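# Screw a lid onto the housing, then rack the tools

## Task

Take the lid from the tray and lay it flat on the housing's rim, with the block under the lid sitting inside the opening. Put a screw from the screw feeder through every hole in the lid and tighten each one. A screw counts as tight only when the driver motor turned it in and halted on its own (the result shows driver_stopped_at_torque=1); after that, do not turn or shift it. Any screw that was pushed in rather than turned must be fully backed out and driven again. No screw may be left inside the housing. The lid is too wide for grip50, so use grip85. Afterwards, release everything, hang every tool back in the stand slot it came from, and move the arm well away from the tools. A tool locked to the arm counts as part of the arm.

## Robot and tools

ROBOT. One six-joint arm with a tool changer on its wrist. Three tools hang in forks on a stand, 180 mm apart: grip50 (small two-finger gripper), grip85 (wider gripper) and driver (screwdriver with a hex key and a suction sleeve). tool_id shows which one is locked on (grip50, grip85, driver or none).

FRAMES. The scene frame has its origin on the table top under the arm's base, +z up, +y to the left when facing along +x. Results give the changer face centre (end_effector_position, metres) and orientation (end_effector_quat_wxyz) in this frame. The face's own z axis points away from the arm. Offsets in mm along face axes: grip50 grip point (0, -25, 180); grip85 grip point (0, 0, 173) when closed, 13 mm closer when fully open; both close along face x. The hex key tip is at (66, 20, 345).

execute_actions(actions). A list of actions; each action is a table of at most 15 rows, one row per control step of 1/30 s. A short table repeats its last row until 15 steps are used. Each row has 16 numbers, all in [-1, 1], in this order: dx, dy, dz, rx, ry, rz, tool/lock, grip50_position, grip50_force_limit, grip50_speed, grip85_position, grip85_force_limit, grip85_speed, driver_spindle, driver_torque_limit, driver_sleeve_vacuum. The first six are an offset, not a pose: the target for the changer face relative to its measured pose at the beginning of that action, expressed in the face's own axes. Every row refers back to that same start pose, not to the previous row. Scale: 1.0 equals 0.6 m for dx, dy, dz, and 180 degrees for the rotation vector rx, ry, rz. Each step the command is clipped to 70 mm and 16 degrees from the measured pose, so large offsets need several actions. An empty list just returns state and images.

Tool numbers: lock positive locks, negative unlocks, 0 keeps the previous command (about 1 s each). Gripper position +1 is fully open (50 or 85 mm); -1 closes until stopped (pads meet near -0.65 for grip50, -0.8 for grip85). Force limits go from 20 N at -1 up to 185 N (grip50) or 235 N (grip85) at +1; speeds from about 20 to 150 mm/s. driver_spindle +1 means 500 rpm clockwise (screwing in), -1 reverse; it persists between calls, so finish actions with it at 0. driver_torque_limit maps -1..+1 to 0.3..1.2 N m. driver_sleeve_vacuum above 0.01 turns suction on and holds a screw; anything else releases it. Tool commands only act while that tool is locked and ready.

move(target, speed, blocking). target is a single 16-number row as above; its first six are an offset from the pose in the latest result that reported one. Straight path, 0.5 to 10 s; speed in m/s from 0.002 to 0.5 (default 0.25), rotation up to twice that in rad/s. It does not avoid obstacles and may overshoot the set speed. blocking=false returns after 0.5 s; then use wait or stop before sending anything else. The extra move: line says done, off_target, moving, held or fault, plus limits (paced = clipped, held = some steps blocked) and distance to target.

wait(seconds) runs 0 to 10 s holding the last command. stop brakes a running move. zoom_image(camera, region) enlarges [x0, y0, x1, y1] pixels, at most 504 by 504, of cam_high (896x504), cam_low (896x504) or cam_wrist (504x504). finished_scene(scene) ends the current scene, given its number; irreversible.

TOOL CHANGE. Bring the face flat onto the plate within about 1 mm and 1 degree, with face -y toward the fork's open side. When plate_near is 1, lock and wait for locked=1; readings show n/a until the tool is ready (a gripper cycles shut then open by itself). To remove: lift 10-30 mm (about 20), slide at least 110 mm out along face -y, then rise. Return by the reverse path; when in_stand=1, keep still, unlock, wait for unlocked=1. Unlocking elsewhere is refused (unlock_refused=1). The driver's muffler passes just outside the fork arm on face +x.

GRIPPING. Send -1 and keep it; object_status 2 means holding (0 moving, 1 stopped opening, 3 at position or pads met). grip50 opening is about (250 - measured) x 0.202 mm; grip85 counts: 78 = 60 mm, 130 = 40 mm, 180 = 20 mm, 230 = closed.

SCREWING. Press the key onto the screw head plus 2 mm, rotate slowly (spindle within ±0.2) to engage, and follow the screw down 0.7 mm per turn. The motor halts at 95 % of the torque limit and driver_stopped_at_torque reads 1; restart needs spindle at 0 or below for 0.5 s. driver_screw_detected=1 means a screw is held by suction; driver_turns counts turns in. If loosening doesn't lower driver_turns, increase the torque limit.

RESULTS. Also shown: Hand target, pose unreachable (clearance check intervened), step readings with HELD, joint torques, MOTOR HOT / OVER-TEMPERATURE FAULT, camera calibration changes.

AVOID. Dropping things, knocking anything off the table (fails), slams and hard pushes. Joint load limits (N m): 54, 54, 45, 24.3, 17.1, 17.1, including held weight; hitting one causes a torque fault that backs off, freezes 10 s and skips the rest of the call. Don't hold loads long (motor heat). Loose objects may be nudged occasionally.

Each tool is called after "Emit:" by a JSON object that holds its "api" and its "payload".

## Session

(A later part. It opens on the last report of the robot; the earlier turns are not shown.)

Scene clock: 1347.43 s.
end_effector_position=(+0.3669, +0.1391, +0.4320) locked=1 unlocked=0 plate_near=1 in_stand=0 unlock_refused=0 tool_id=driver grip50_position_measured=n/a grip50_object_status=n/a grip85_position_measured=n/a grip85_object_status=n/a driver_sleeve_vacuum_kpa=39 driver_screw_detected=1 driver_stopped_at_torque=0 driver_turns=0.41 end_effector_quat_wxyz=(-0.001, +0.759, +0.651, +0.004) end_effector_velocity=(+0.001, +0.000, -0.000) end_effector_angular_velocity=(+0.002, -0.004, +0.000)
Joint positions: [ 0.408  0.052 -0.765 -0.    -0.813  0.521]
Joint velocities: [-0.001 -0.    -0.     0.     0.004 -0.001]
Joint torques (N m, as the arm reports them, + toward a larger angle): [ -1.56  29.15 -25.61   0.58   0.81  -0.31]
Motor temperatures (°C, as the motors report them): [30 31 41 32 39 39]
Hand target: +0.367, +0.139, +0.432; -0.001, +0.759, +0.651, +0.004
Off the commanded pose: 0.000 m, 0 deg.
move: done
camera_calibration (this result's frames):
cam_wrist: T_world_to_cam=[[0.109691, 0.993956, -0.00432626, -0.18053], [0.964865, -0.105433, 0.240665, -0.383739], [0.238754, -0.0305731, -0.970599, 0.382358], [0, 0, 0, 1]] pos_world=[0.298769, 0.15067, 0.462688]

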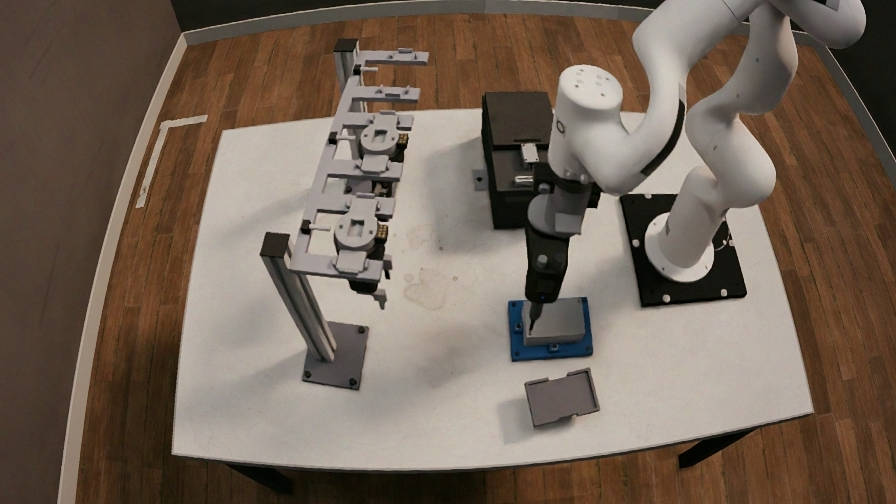

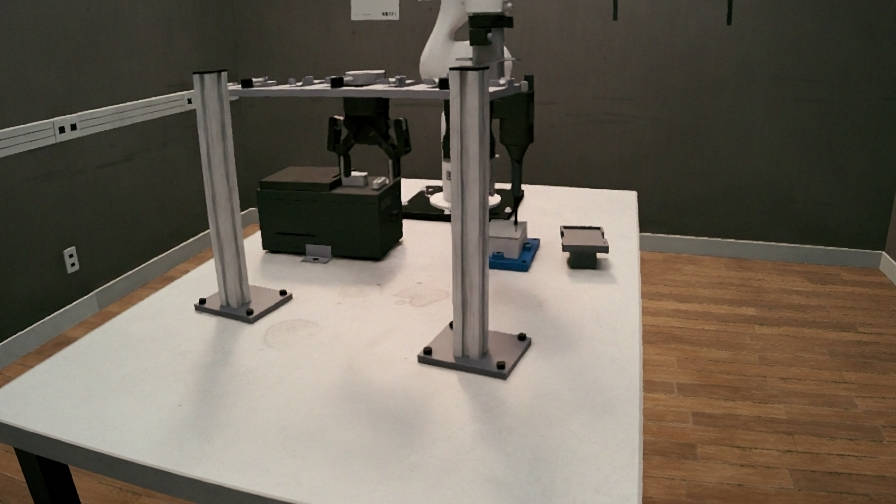

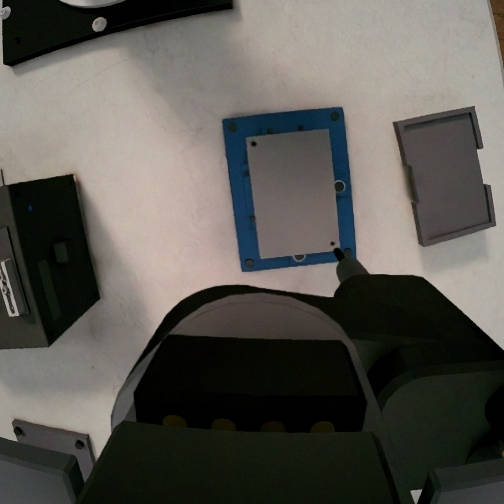

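Emit:
{"api": "move", "payload": {"target": [0,0,0.017,0,0,0,0,0,0,0,0,0,0,0,0,1], "speed": 0.008}}

Emit:
{"api": "zoom_image", "payload": {"camera": "cam_low", "region": [490,200,540,250]}}

Emit:
{"api": "zoom_image", "payload": {"camera": "cam_wrist", "region": [310,215,370,275]}}

Scene clock: 1373.47 s.
end_effector_position=(+0.3670, +0.1391, +0.4219) locked=1 unlocked=0 plate_near=1 in_stand=0 unlock_refused=0 tool_id=driver grip50_position_measured=n/a grip50_object_status=n/a grip85_position_measured=n/a grip85_object_status=n/a driver_sleeve_vacuum_kpa=39 driver_screw_detected=1 driver_stopped_at_torque=0 driver_turns=0.41 end_effector_quat_wxyz=(-0.001, +0.759, +0.651, +0.004) end_effector_velocity=(+0.000, +0.000, -0.000) end_effector_angular_velocity=(+0.001, -0.001, -0.001)
Joint positions: [ 0.408  0.04  -0.752 -0.    -0.788  0.521]
Joint velocities: [-0.    -0.    -0.     0.     0.002  0.   ]
Joint torques (N m, as the arm reports them, + toward a larger angle): [ -0.24  29.36 -25.36   0.73   0.67  -0.22]
Motor temperatures (°C, as the motors report them): [30 31 41 32 39 39]
Hand target: +0.367, +0.139, +0.422; -0.001, +0.759, +0.651, +0.004
Off the commanded pose: 0.000 m, 0 deg.
move: done
camera_calibration (this result's frames):
cam_wrist: T_world_to_cam=[[0.109721, 0.993953, -0.0043749, -0.180617], [0.96487, -0.105451, 0.240637, -0.381305], [0.238721, -0.0306241, -0.970605, 0.372507], [0, 0, 0, 1]] pos_world=[0.298802, 0.150724, 0.452523]

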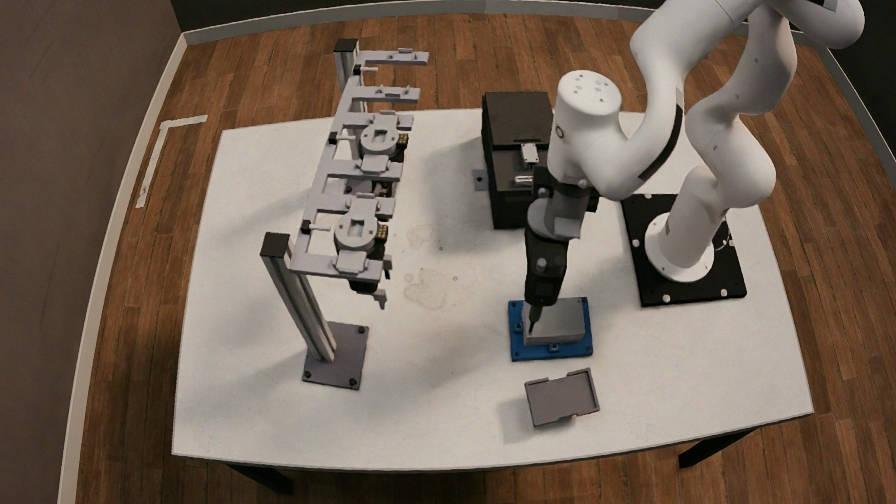

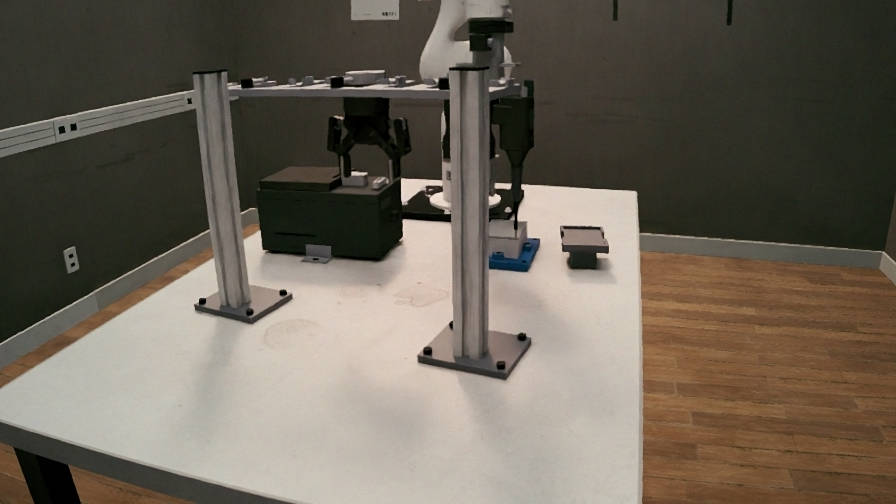

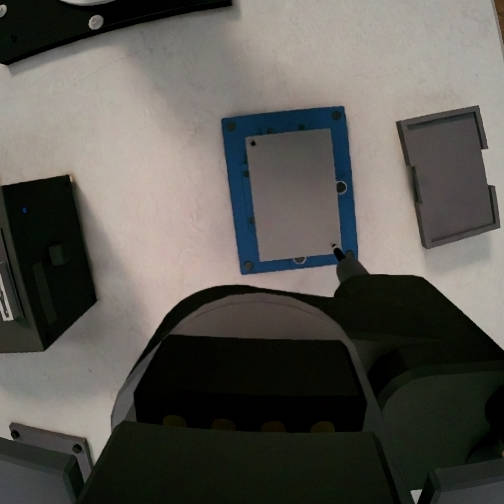

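Region (490, 200, 540, 250) of cam_low's 896x504 image, scaled by 10.080, with more detail than that image has.

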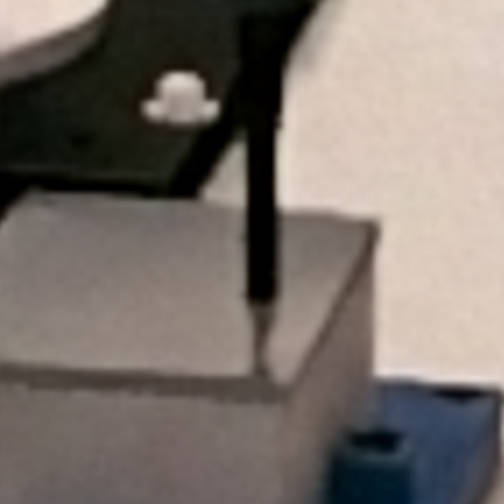

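Region (310, 215, 370, 275) of cam_wrist's 504x504 image, scaled by 8.400, with more detail than that image has.

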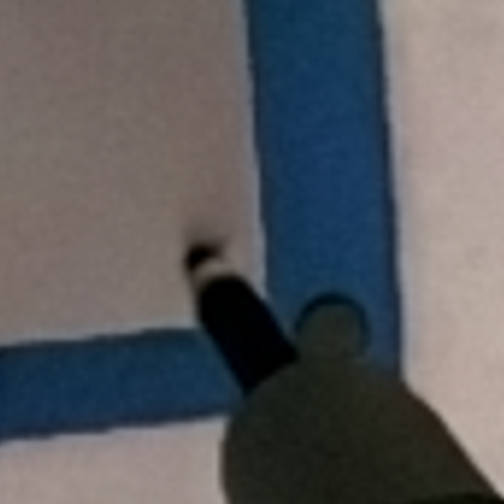

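Emit:
{"api": "move", "payload": {"target": [0,0,0.005,0,0,0,0,0,0,0,0,0,0,0,0,1], "speed": 0.004}}

Emit:
{"api": "zoom_image", "payload": {"camera": "cam_low", "region": [490,200,540,250]}}

Emit:
{"api": "zoom_image", "payload": {"camera": "cam_wrist", "region": [310,215,370,275]}}

Scene clock: 1381.60 s.
end_effector_position=(+0.3670, +0.1392, +0.4190) locked=1 unlocked=0 plate_near=1 in_stand=0 unlock_refused=0 tool_id=driver grip50_position_measured=n/a grip50_object_status=n/a grip85_position_measured=n/a grip85_object_status=n/a driver_sleeve_vacuum_kpa=39 driver_screw_detected=1 driver_stopped_at_torque=0 driver_turns=0.41 end_effector_quat_wxyz=(-0.001, +0.759, +0.651, +0.004) end_effector_velocity=(-0.000, +0.000, -0.001) end_effector_angular_velocity=(-0.001, +0.002, +0.001)
Joint positions: [ 0.408  0.036 -0.748 -0.    -0.781  0.521]
Joint velocities: [ 0.    -0.001  0.    -0.001 -0.001  0.   ]
Joint torques (N m, as the arm reports them, + toward a larger angle): [ -1.94  26.81 -23.68   0.28   0.73  -0.19]
Motor temperatures (°C, as the motors report them): [30 31 41 32 39 39]
Hand target: +0.367, +0.139, +0.419; -0.001, +0.759, +0.651, +0.004
Off the commanded pose: 0.000 m, 0 deg.
move: done
camera_calibration (this result's frames):
cam_wrist: T_world_to_cam=[[0.109745, 0.993951, -0.00424469, -0.180737], [0.964804, -0.105498, 0.240882, -0.380731], [0.238977, -0.0305309, -0.970545, 0.369527], [0, 0, 0, 1]] pos_world=[0.298857, 0.150759, 0.449586]

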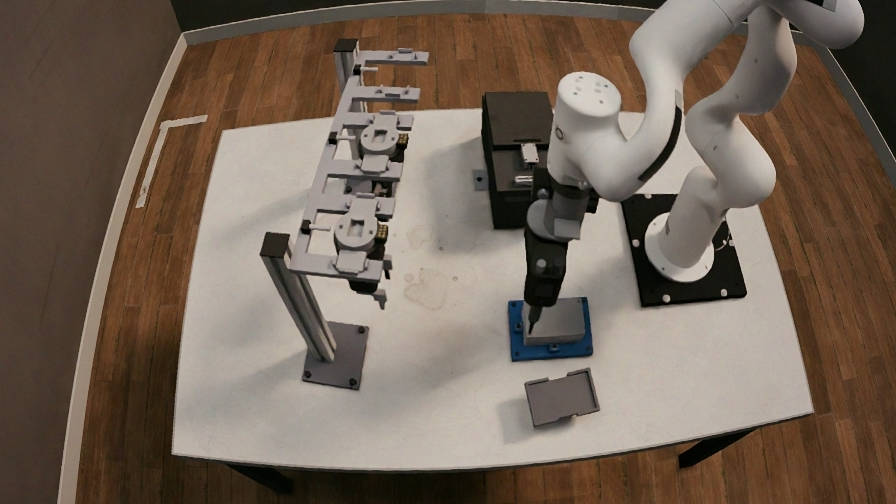

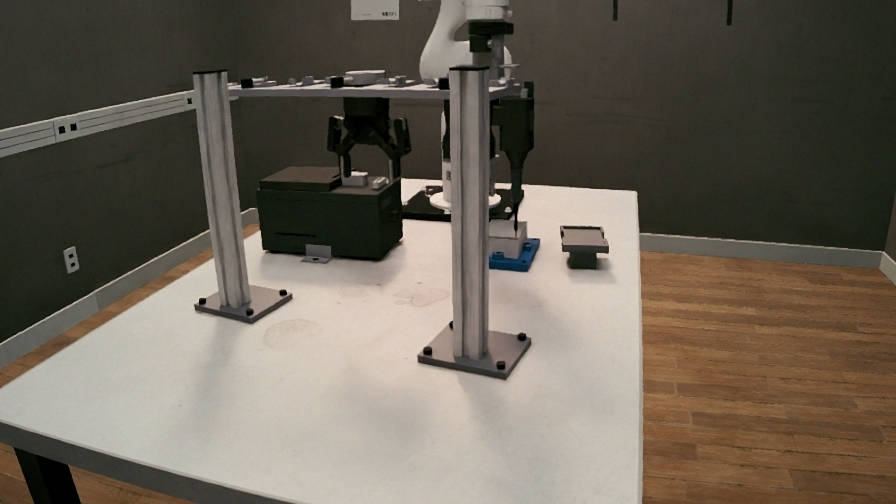

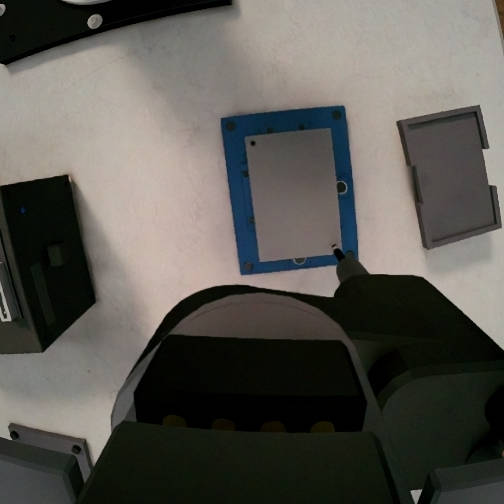

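Region (490, 200, 540, 250) of cam_low's 896x504 image, scaled by 10.080, with more detail than that image has.

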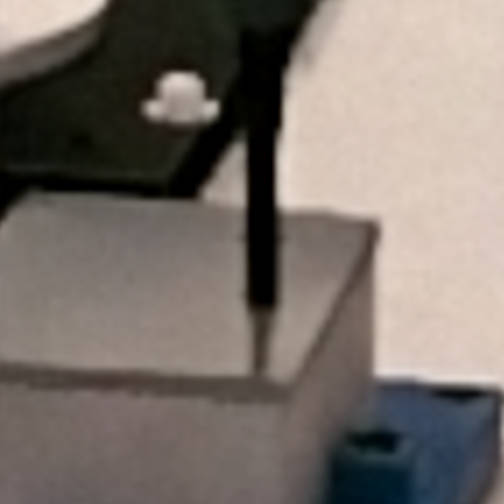

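Region (310, 215, 370, 275) of cam_wrist's 504x504 image, scaled by 8.400, with more detail than that image has.

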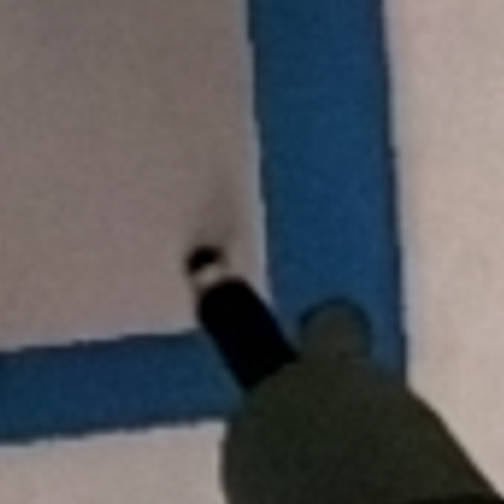

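Emit:
{"api": "move", "payload": {"target": [0,-0.0007,-0.005,0,0,0,0,0,0,0,0,0,0,0,0,1], "speed": 0.006}}

Emit:
{"api": "zoom_image", "payload": {"camera": "cam_high", "region": [510,310,550,350]}}

Emit:
{"api": "zoom_image", "payload": {"camera": "cam_wrist", "region": [320,230,350,260]}}

Scene clock: 1420.13 s.
end_effector_position=(+0.3665, +0.1392, +0.4218) locked=1 unlocked=0 plate_near=1 in_stand=0 unlock_refused=0 tool_id=driver grip50_position_measured=n/a grip50_object_status=n/a grip85_position_measured=n/a grip85_object_status=n/a driver_sleeve_vacuum_kpa=39 driver_screw_detected=1 driver_stopped_at_torque=0 driver_turns=0.41 end_effector_quat_wxyz=(-0.001, +0.759, +0.651, +0.004) end_effector_velocity=(-0.000, +0.000, +0.000) end_effector_angular_velocity=(-0.000, +0.001, +0.001)
Joint positions: [ 0.408  0.041 -0.751 -0.    -0.788  0.521]
Joint velocities: [ 0.001  0.001  0.     0.    -0.001  0.   ]
Joint torques (N m, as the arm reports them, + toward a larger angle): [ -1.55  29.44 -24.38   0.3    0.86  -0.26]
Motor temperatures (°C, as the motors report them): [30 31 40 32 39 39]
Hand target: +0.367, +0.139, +0.422; -0.001, +0.759, +0.651, +0.004
Off the commanded pose: 0.000 m, 0 deg.
move: done
camera_calibration (this result's frames):
cam_wrist: T_world_to_cam=[[0.109712, 0.993954, -0.00440688, -0.180616], [0.964889, -0.105437, 0.240568, -0.380861], [0.238649, -0.0306453, -0.970622, 0.372611], [0, 0, 0, 1]] pos_world=[0.29838, 0.150786, 0.452492]

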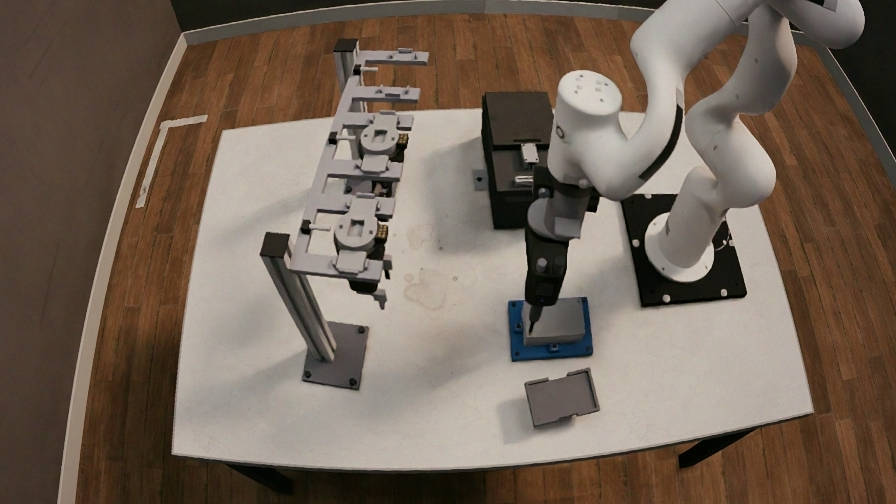

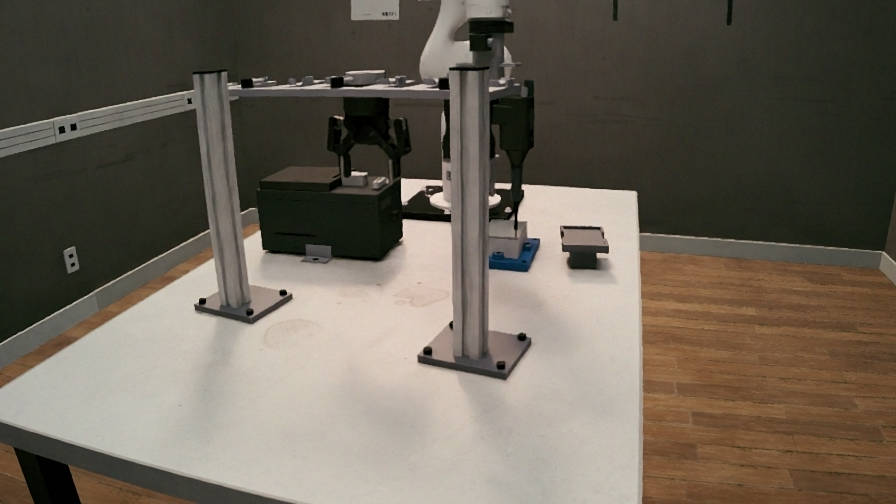

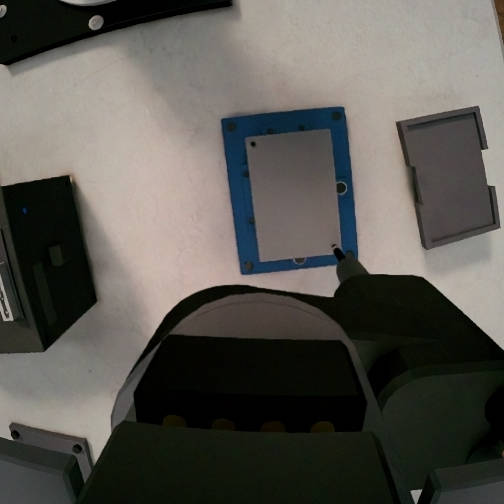

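Region (510, 310, 550, 350) of cam_high's 896x504 image, scaled by 12.600, with more detail than that image has.

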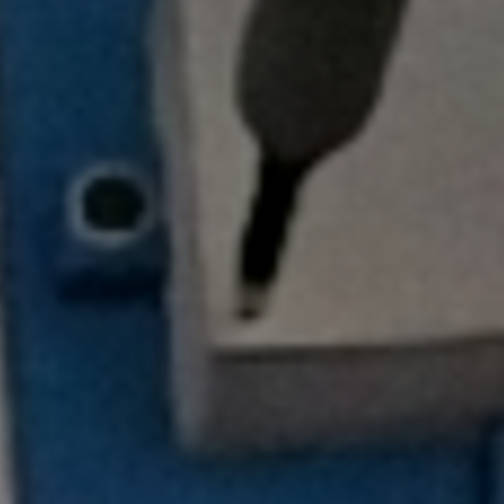

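Region (320, 230, 350, 260) of cam_wrist's 504x504 image, scaled by 16.800, with more detail than that image has.

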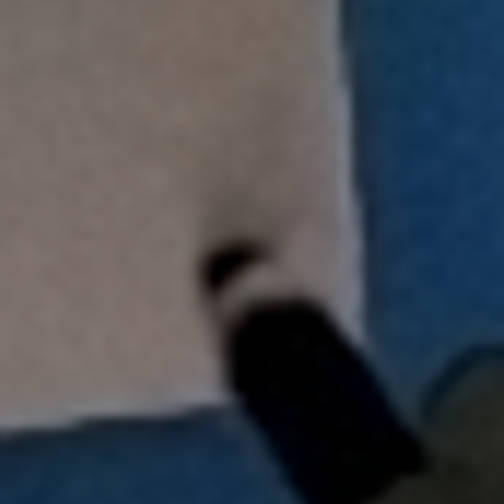

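Emit:
{"api": "move", "payload": {"target": [0,0,0.005,0,0,0,0,0,0,0,0,0,0,0,0,1], "speed": 0.004}}

Emit:
{"api": "zoom_image", "payload": {"camera": "cam_low", "region": [500,215,530,245]}}

Emit:
{"api": "zoom_image", "payload": {"camera": "cam_wrist", "region": [320,230,350,260]}}

Scene clock: 1432.00 s.
end_effector_position=(+0.3665, +0.1392, +0.4189) locked=1 unlocked=0 plate_near=1 in_stand=0 unlock_refused=0 tool_id=driver grip50_position_measured=n/a grip50_object_status=n/a grip85_position_measured=n/a grip85_object_status=n/a driver_sleeve_vacuum_kpa=34 driver_screw_detected=1 driver_stopped_at_torque=0 driver_turns=0.41 end_effector_quat_wxyz=(-0.001, +0.759, +0.651, +0.004) end_effector_velocity=(+0.000, +0.000, +0.001) end_effector_angular_velocity=(+0.001, +0.000, -0.001)
Joint positions: [ 0.408  0.037 -0.747 -0.    -0.781  0.521]
Joint velocities: [-0.     0.    -0.001  0.001 -0.001 -0.   ]
Joint torques (N m, as the arm reports them, + toward a larger angle): [ -1.12  29.61 -24.95   0.61   0.84  -0.24]
Motor temperatures (°C, as the motors report them): [30 31 41 32 39 39]
Hand target: +0.367, +0.139, +0.419; -0.001, +0.759, +0.651, +0.004
Off the commanded pose: 0.000 m, 0 deg.
move: done
camera_calibration (this result's frames):
cam_wrist: T_world_to_cam=[[0.10972, 0.993953, -0.00442759, -0.180638], [0.964893, -0.105441, 0.24055, -0.380141], [0.238628, -0.0306653, -0.970627, 0.369723], [0, 0, 0, 1]] pos_world=[0.298388, 0.150801, 0.449506]

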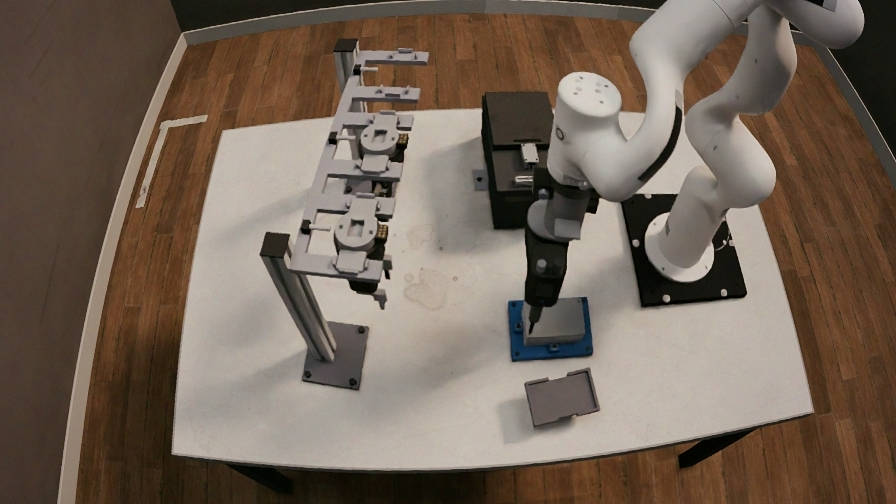

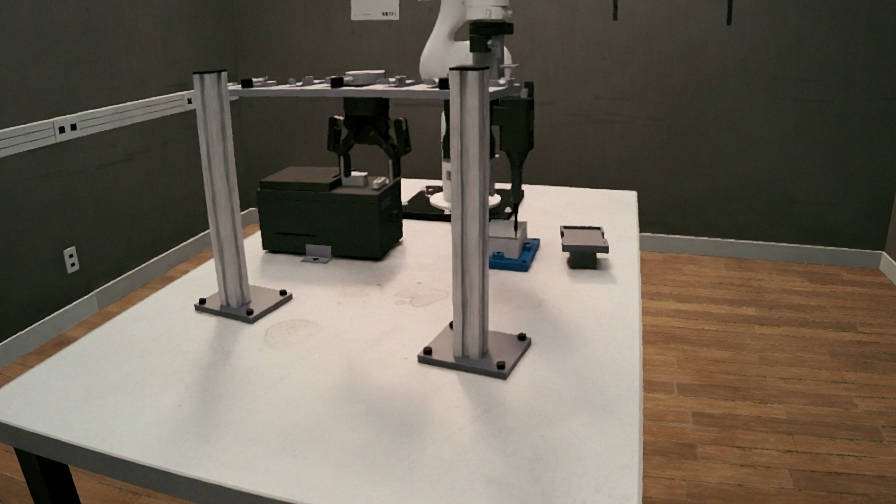

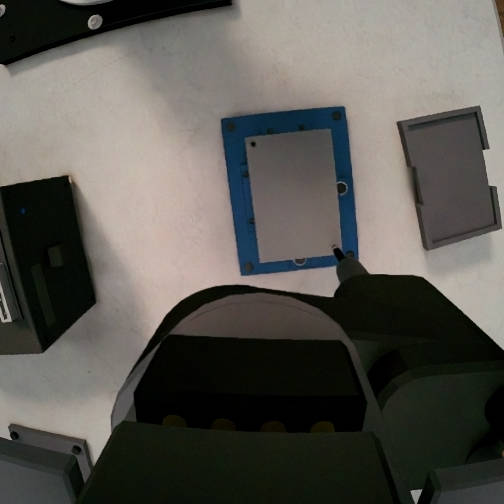

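Region (500, 215, 530, 245) of cam_low's 896x504 image, scaled by 16.800, with more detail than that image has.

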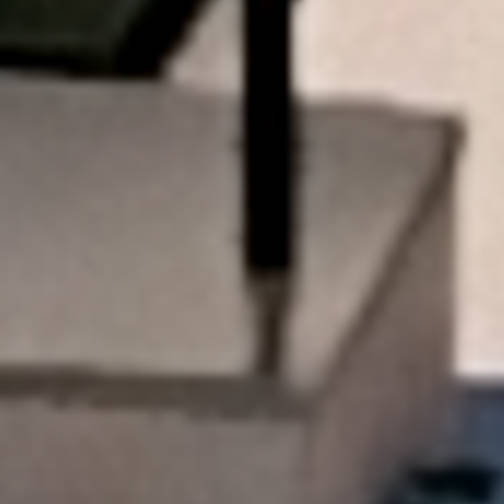

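Region (320, 230, 350, 260) of cam_wrist's 504x504 image, scaled by 16.800, with more detail than that image has.

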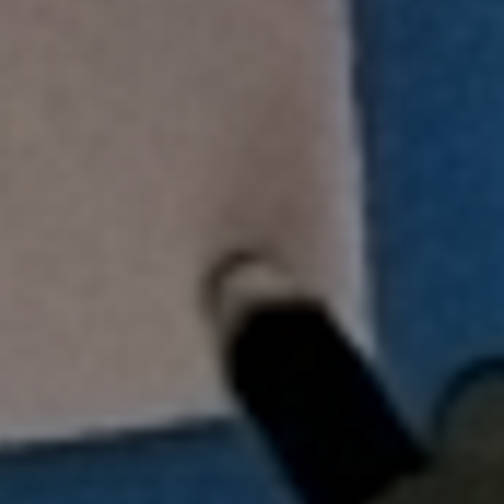

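Emit:
{"api": "move", "payload": {"target": [0,0,0.004,0,0,0,0,0,0,0,0,0,0,0,0,1], "speed": 0.003}}

Emit:
{"api": "zoom_image", "payload": {"camera": "cam_low", "region": [500,215,530,245]}}

Scene clock: 1454.73 s.
end_effector_position=(+0.3666, +0.1392, +0.4165) locked=1 unlocked=0 plate_near=1 in_stand=0 unlock_refused=0 tool_id=driver grip50_position_measured=n/a grip50_object_status=n/a grip85_position_measured=n/a grip85_object_status=n/a driver_sleeve_vacuum_kpa=33 driver_screw_detected=1 driver_stopped_at_torque=0 driver_turns=0.41 end_effector_quat_wxyz=(-0.001, +0.759, +0.651, +0.004) end_effector_velocity=(+0.001, +0.000, +0.000) end_effector_angular_velocity=(+0.001, -0.002, +0.001)
Joint positions: [ 0.408  0.034 -0.744 -0.    -0.775  0.521]
Joint velocities: [ 0.    -0.    -0.001 -0.     0.002  0.   ]
Joint torques (N m, as the arm reports them, + toward a larger angle): [ -1.22  28.86 -25.09   0.67   0.91  -0.16]
Motor temperatures (°C, as the motors report them): [30 31 41 32 39 39]
Hand target: +0.367, +0.139, +0.416; -0.001, +0.759, +0.651, +0.004
Off the commanded pose: 0.000 m, 0 deg.
move: done
camera_calibration (this result's frames):
cam_wrist: T_world_to_cam=[[0.109725, 0.993952, -0.00444799, -0.180653], [0.964898, -0.105441, 0.240527, -0.379562], [0.238604, -0.0306838, -0.970632, 0.367418], [0, 0, 0, 1]] pos_world=[0.298393, 0.150812, 0.44712]

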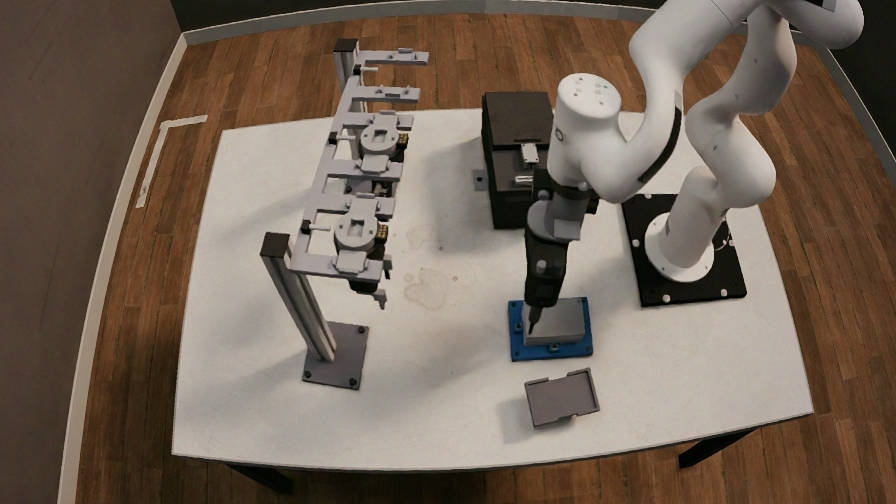

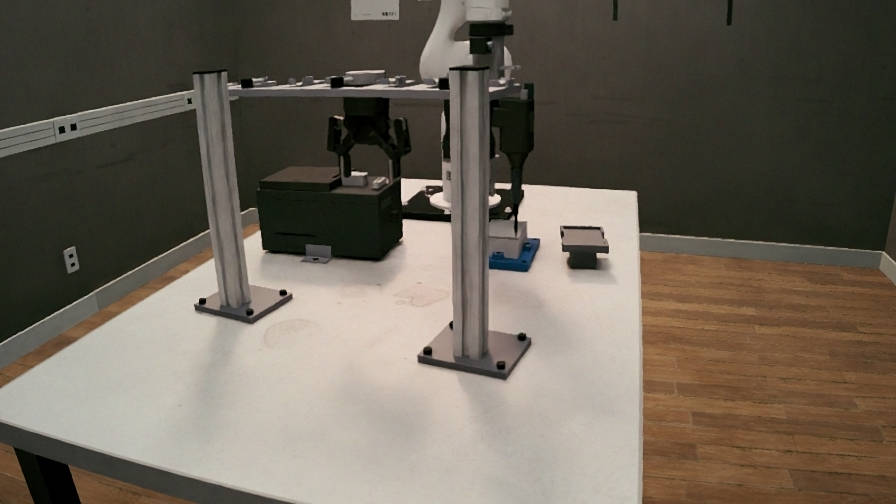

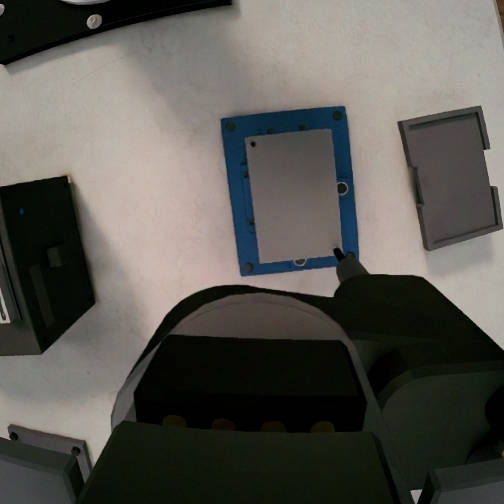

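Region (500, 215, 530, 245) of cam_low's 896x504 image, scaled by 16.800, with more detail than that image has.

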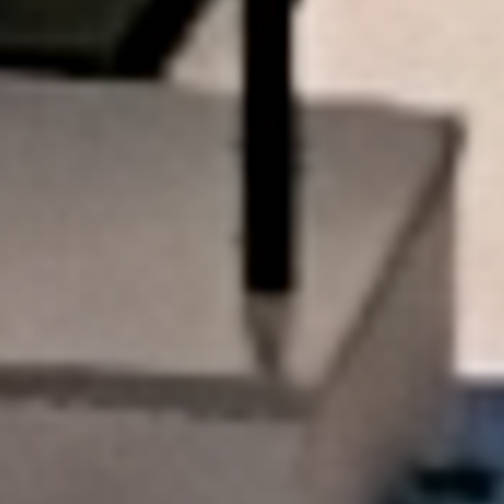

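Emit:
{"api": "move", "payload": {"target": [0,0,0.0035,0,0,0,0,0,0,0,0,0,0,0,0,1], "speed": 0.003}}

Emit:
{"api": "zoom_image", "payload": {"camera": "cam_low", "region": [500,215,530,245]}}

Scene clock: 1461.07 s.
end_effector_position=(+0.3666, +0.1392, +0.4145) locked=1 unlocked=0 plate_near=1 in_stand=0 unlock_refused=0 tool_id=driver grip50_position_measured=n/a grip50_object_status=n/a grip85_position_measured=n/a grip85_object_status=n/a driver_sleeve_vacuum_kpa=30 driver_screw_detected=1 driver_stopped_at_torque=0 driver_turns=0.41 end_effector_quat_wxyz=(-0.001, +0.759, +0.651, +0.004) end_effector_velocity=(-0.000, +0.000, -0.001) end_effector_angular_velocity=(-0.000, +0.001, +0.000)
Joint positions: [ 0.408  0.031 -0.742 -0.    -0.77   0.521]
Joint velocities: [-0.    -0.001  0.001  0.     0.001 -0.   ]
Joint torques (N m, as the arm reports them, + toward a larger angle): [ -2.54  26.92 -24.34   0.5    1.24  -0.22]
Motor temperatures (°C, as the motors report them): [30 31 41 32 39 39]
Hand target: +0.367, +0.139, +0.414; -0.001, +0.759, +0.651, +0.004
Off the commanded pose: 0.000 m, 0 deg.
move: done
camera_calibration (this result's frames):
cam_wrist: T_world_to_cam=[[0.109711, 0.993954, -0.00441455, -0.180695], [0.96489, -0.105434, 0.240565, -0.379115], [0.238645, -0.0306521, -0.970623, 0.365458], [0, 0, 0, 1]] pos_world=[0.298413, 0.150833, 0.445126]

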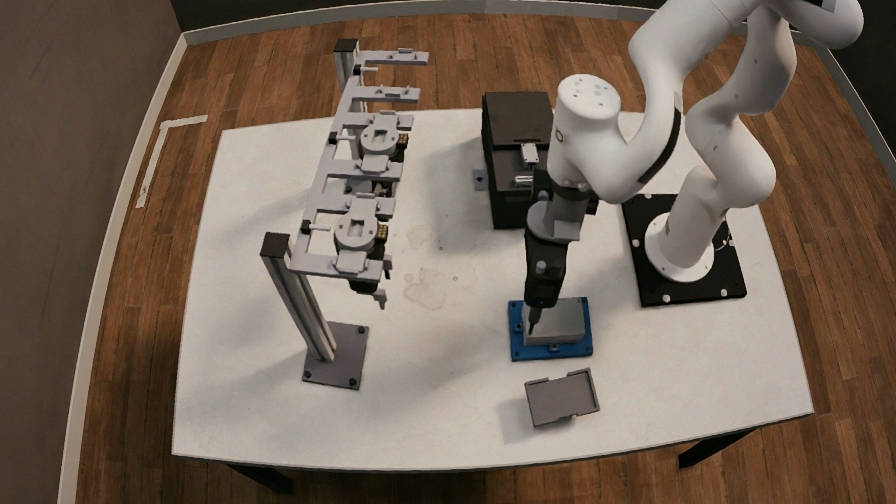

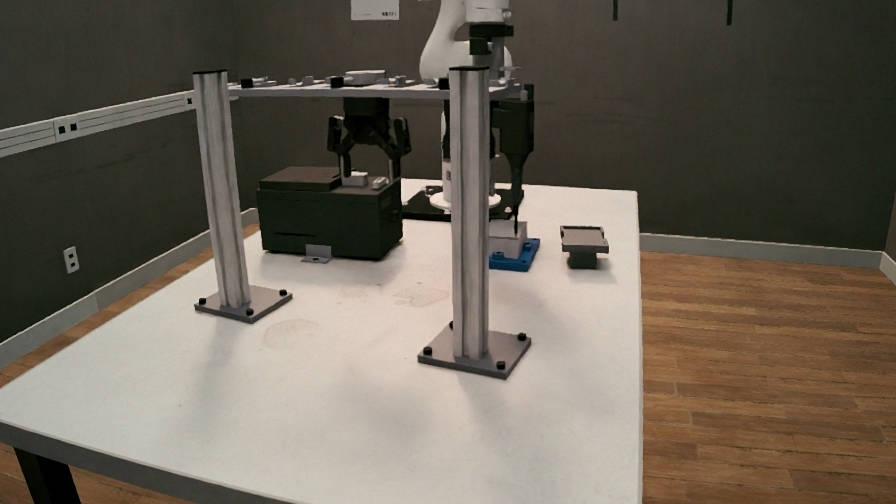

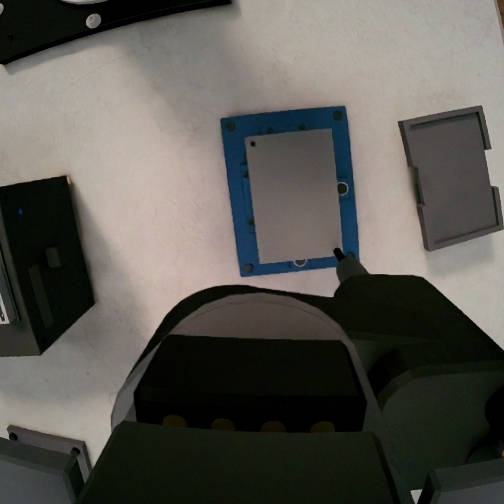

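Region (500, 215, 530, 245) of cam_low's 896x504 image, scaled by 16.800, with more detail than that image has.

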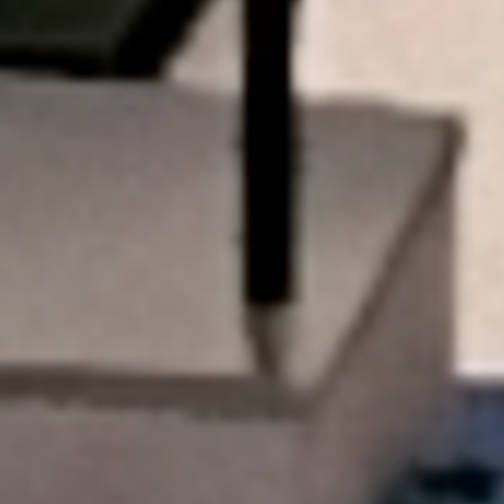

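Emit:
{"api": "execute_actions", "payload": {"actions": [[[0,0,0.0005,0,0,0,0,0,0,0,0,0,0,0.15,0,1]],[[0,0,0.0008,0,0,0,0,0,0,0,0,0,0,0.15,0,1]],[[0,0,0.0008,0,0,0,0,0,0,0,0,0,0,0.15,0,1]],[[0,0,0.0008,0,0,0,0,0,0,0,0,0,0,0.15,0,1]],[[0,0,0,0,0,0,0,0,0,0,0,0,0,0,0,1]]]}}

Emit:
{"api": "zoom_image", "payload": {"camera": "cam_low", "region": [500,215,530,245]}}

Scene clock: 1475.57 s.
end_effector_position=(+0.3665, +0.1392, +0.4127) locked=1 unlocked=0 plate_near=1 in_stand=0 unlock_refused=0 tool_id=driver grip50_position_measured=n/a grip50_object_status=n/a grip85_position_measured=n/a grip85_object_status=n/a driver_sleeve_vacuum_kpa=39 driver_screw_detected=1 driver_stopped_at_torque=0 driver_turns=2.88 end_effector_quat_wxyz=(-0.001, +0.759, +0.651, +0.004) end_effector_velocity=(+0.000, -0.000, -0.000) end_effector_angular_velocity=(+0.000, +0.001, -0.001)
Joint positions: [ 0.408  0.029 -0.74  -0.    -0.766  0.521]
Joint velocities: [-0.001 -0.     0.     0.    -0.    -0.   ]
Joint torques (N m, as the arm reports them, + toward a larger angle): [ -1.61  29.05 -24.77   0.42   1.83  -0.08]
Motor temperatures (°C, as the motors report them): [30 31 41 32 39 39]
Hand target: +0.367, +0.139, +0.413; -0.001, +0.759, +0.651, +0.004
Off the commanded pose: 0.000 m, 0 deg.
Step readings (end_effector_position; steps 1 to 15: 1st action; 16 to 30: 2nd action; 31 to 45: 3rd action; 46 to 60: 4th action; 61 to 75: 5th action):
0: (+0.3666, +0.1392, +0.4144)
1: (+0.3666, +0.1392, +0.4144)
2: (+0.3666, +0.1392, +0.4143)
4: (+0.3665, +0.1392, +0.4142)
8: (+0.3665, +0.1392, +0.4142)
15: (+0.3666, +0.1392, +0.4142)
16: (+0.3666, +0.1392, +0.4142)
17: (+0.3666, +0.1392, +0.4141)
19: (+0.3666, +0.1392, +0.4139)
23: (+0.3665, +0.1392, +0.4137)
30: (+0.3665, +0.1392, +0.4137)
31: (+0.3665, +0.1392, +0.4137)
32: (+0.3665, +0.1392, +0.4136)
34: (+0.3665, +0.1392, +0.4133)
38: (+0.3665, +0.1392, +0.4132)
45: (+0.3665, +0.1392, +0.4132)
46: (+0.3665, +0.1392, +0.4132)
47: (+0.3665, +0.1392, +0.4131)
49: (+0.3665, +0.1392, +0.4129)
53: (+0.3665, +0.1392, +0.4127)
60: (+0.3665, +0.1392, +0.4127)
61: (+0.3665, +0.1392, +0.4127)
62: (+0.3665, +0.1392, +0.4127)
64: (+0.3665, +0.1392, +0.4127)
68: (+0.3665, +0.1392, +0.4127)
75: end_effector_position above
camera_calibration (this result's frames):
cam_wrist: T_world_to_cam=[[0.109679, 0.993956, -0.00461487, -0.180584], [0.964985, -0.105367, 0.240211, -0.378523], [0.238273, -0.0307995, -0.97071, 0.363943], [0, 0, 0, 1]] pos_world=[0.298357, 0.150818, 0.443375]

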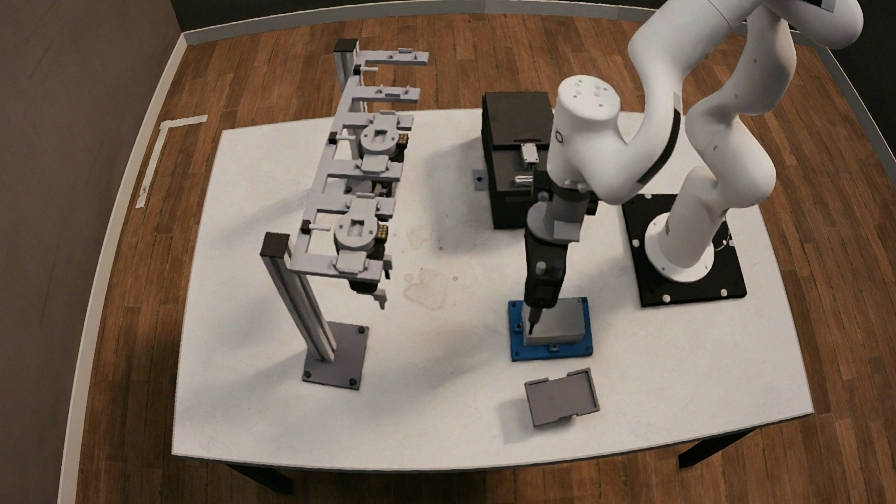

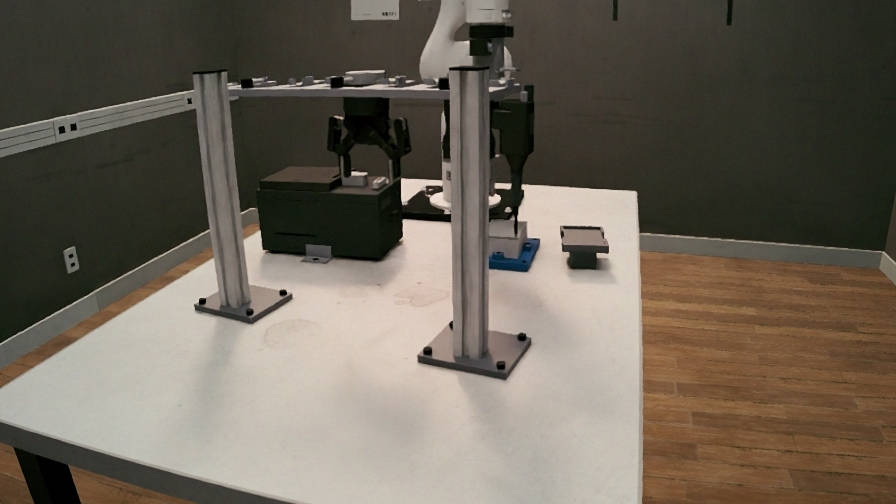

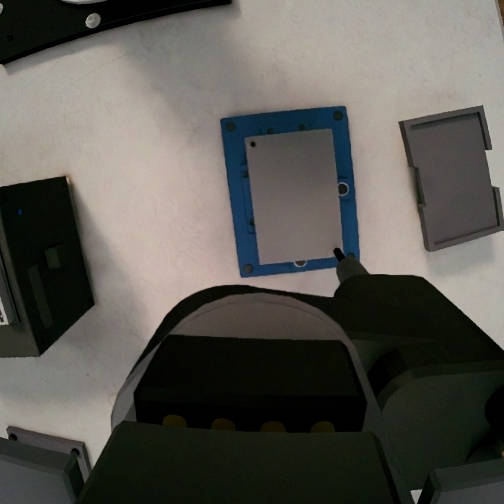

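Region (500, 215, 530, 245) of cam_low's 896x504 image, scaled by 16.800, with more detail than that image has.

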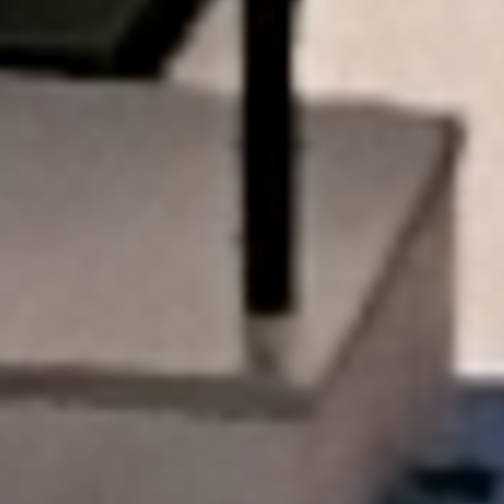

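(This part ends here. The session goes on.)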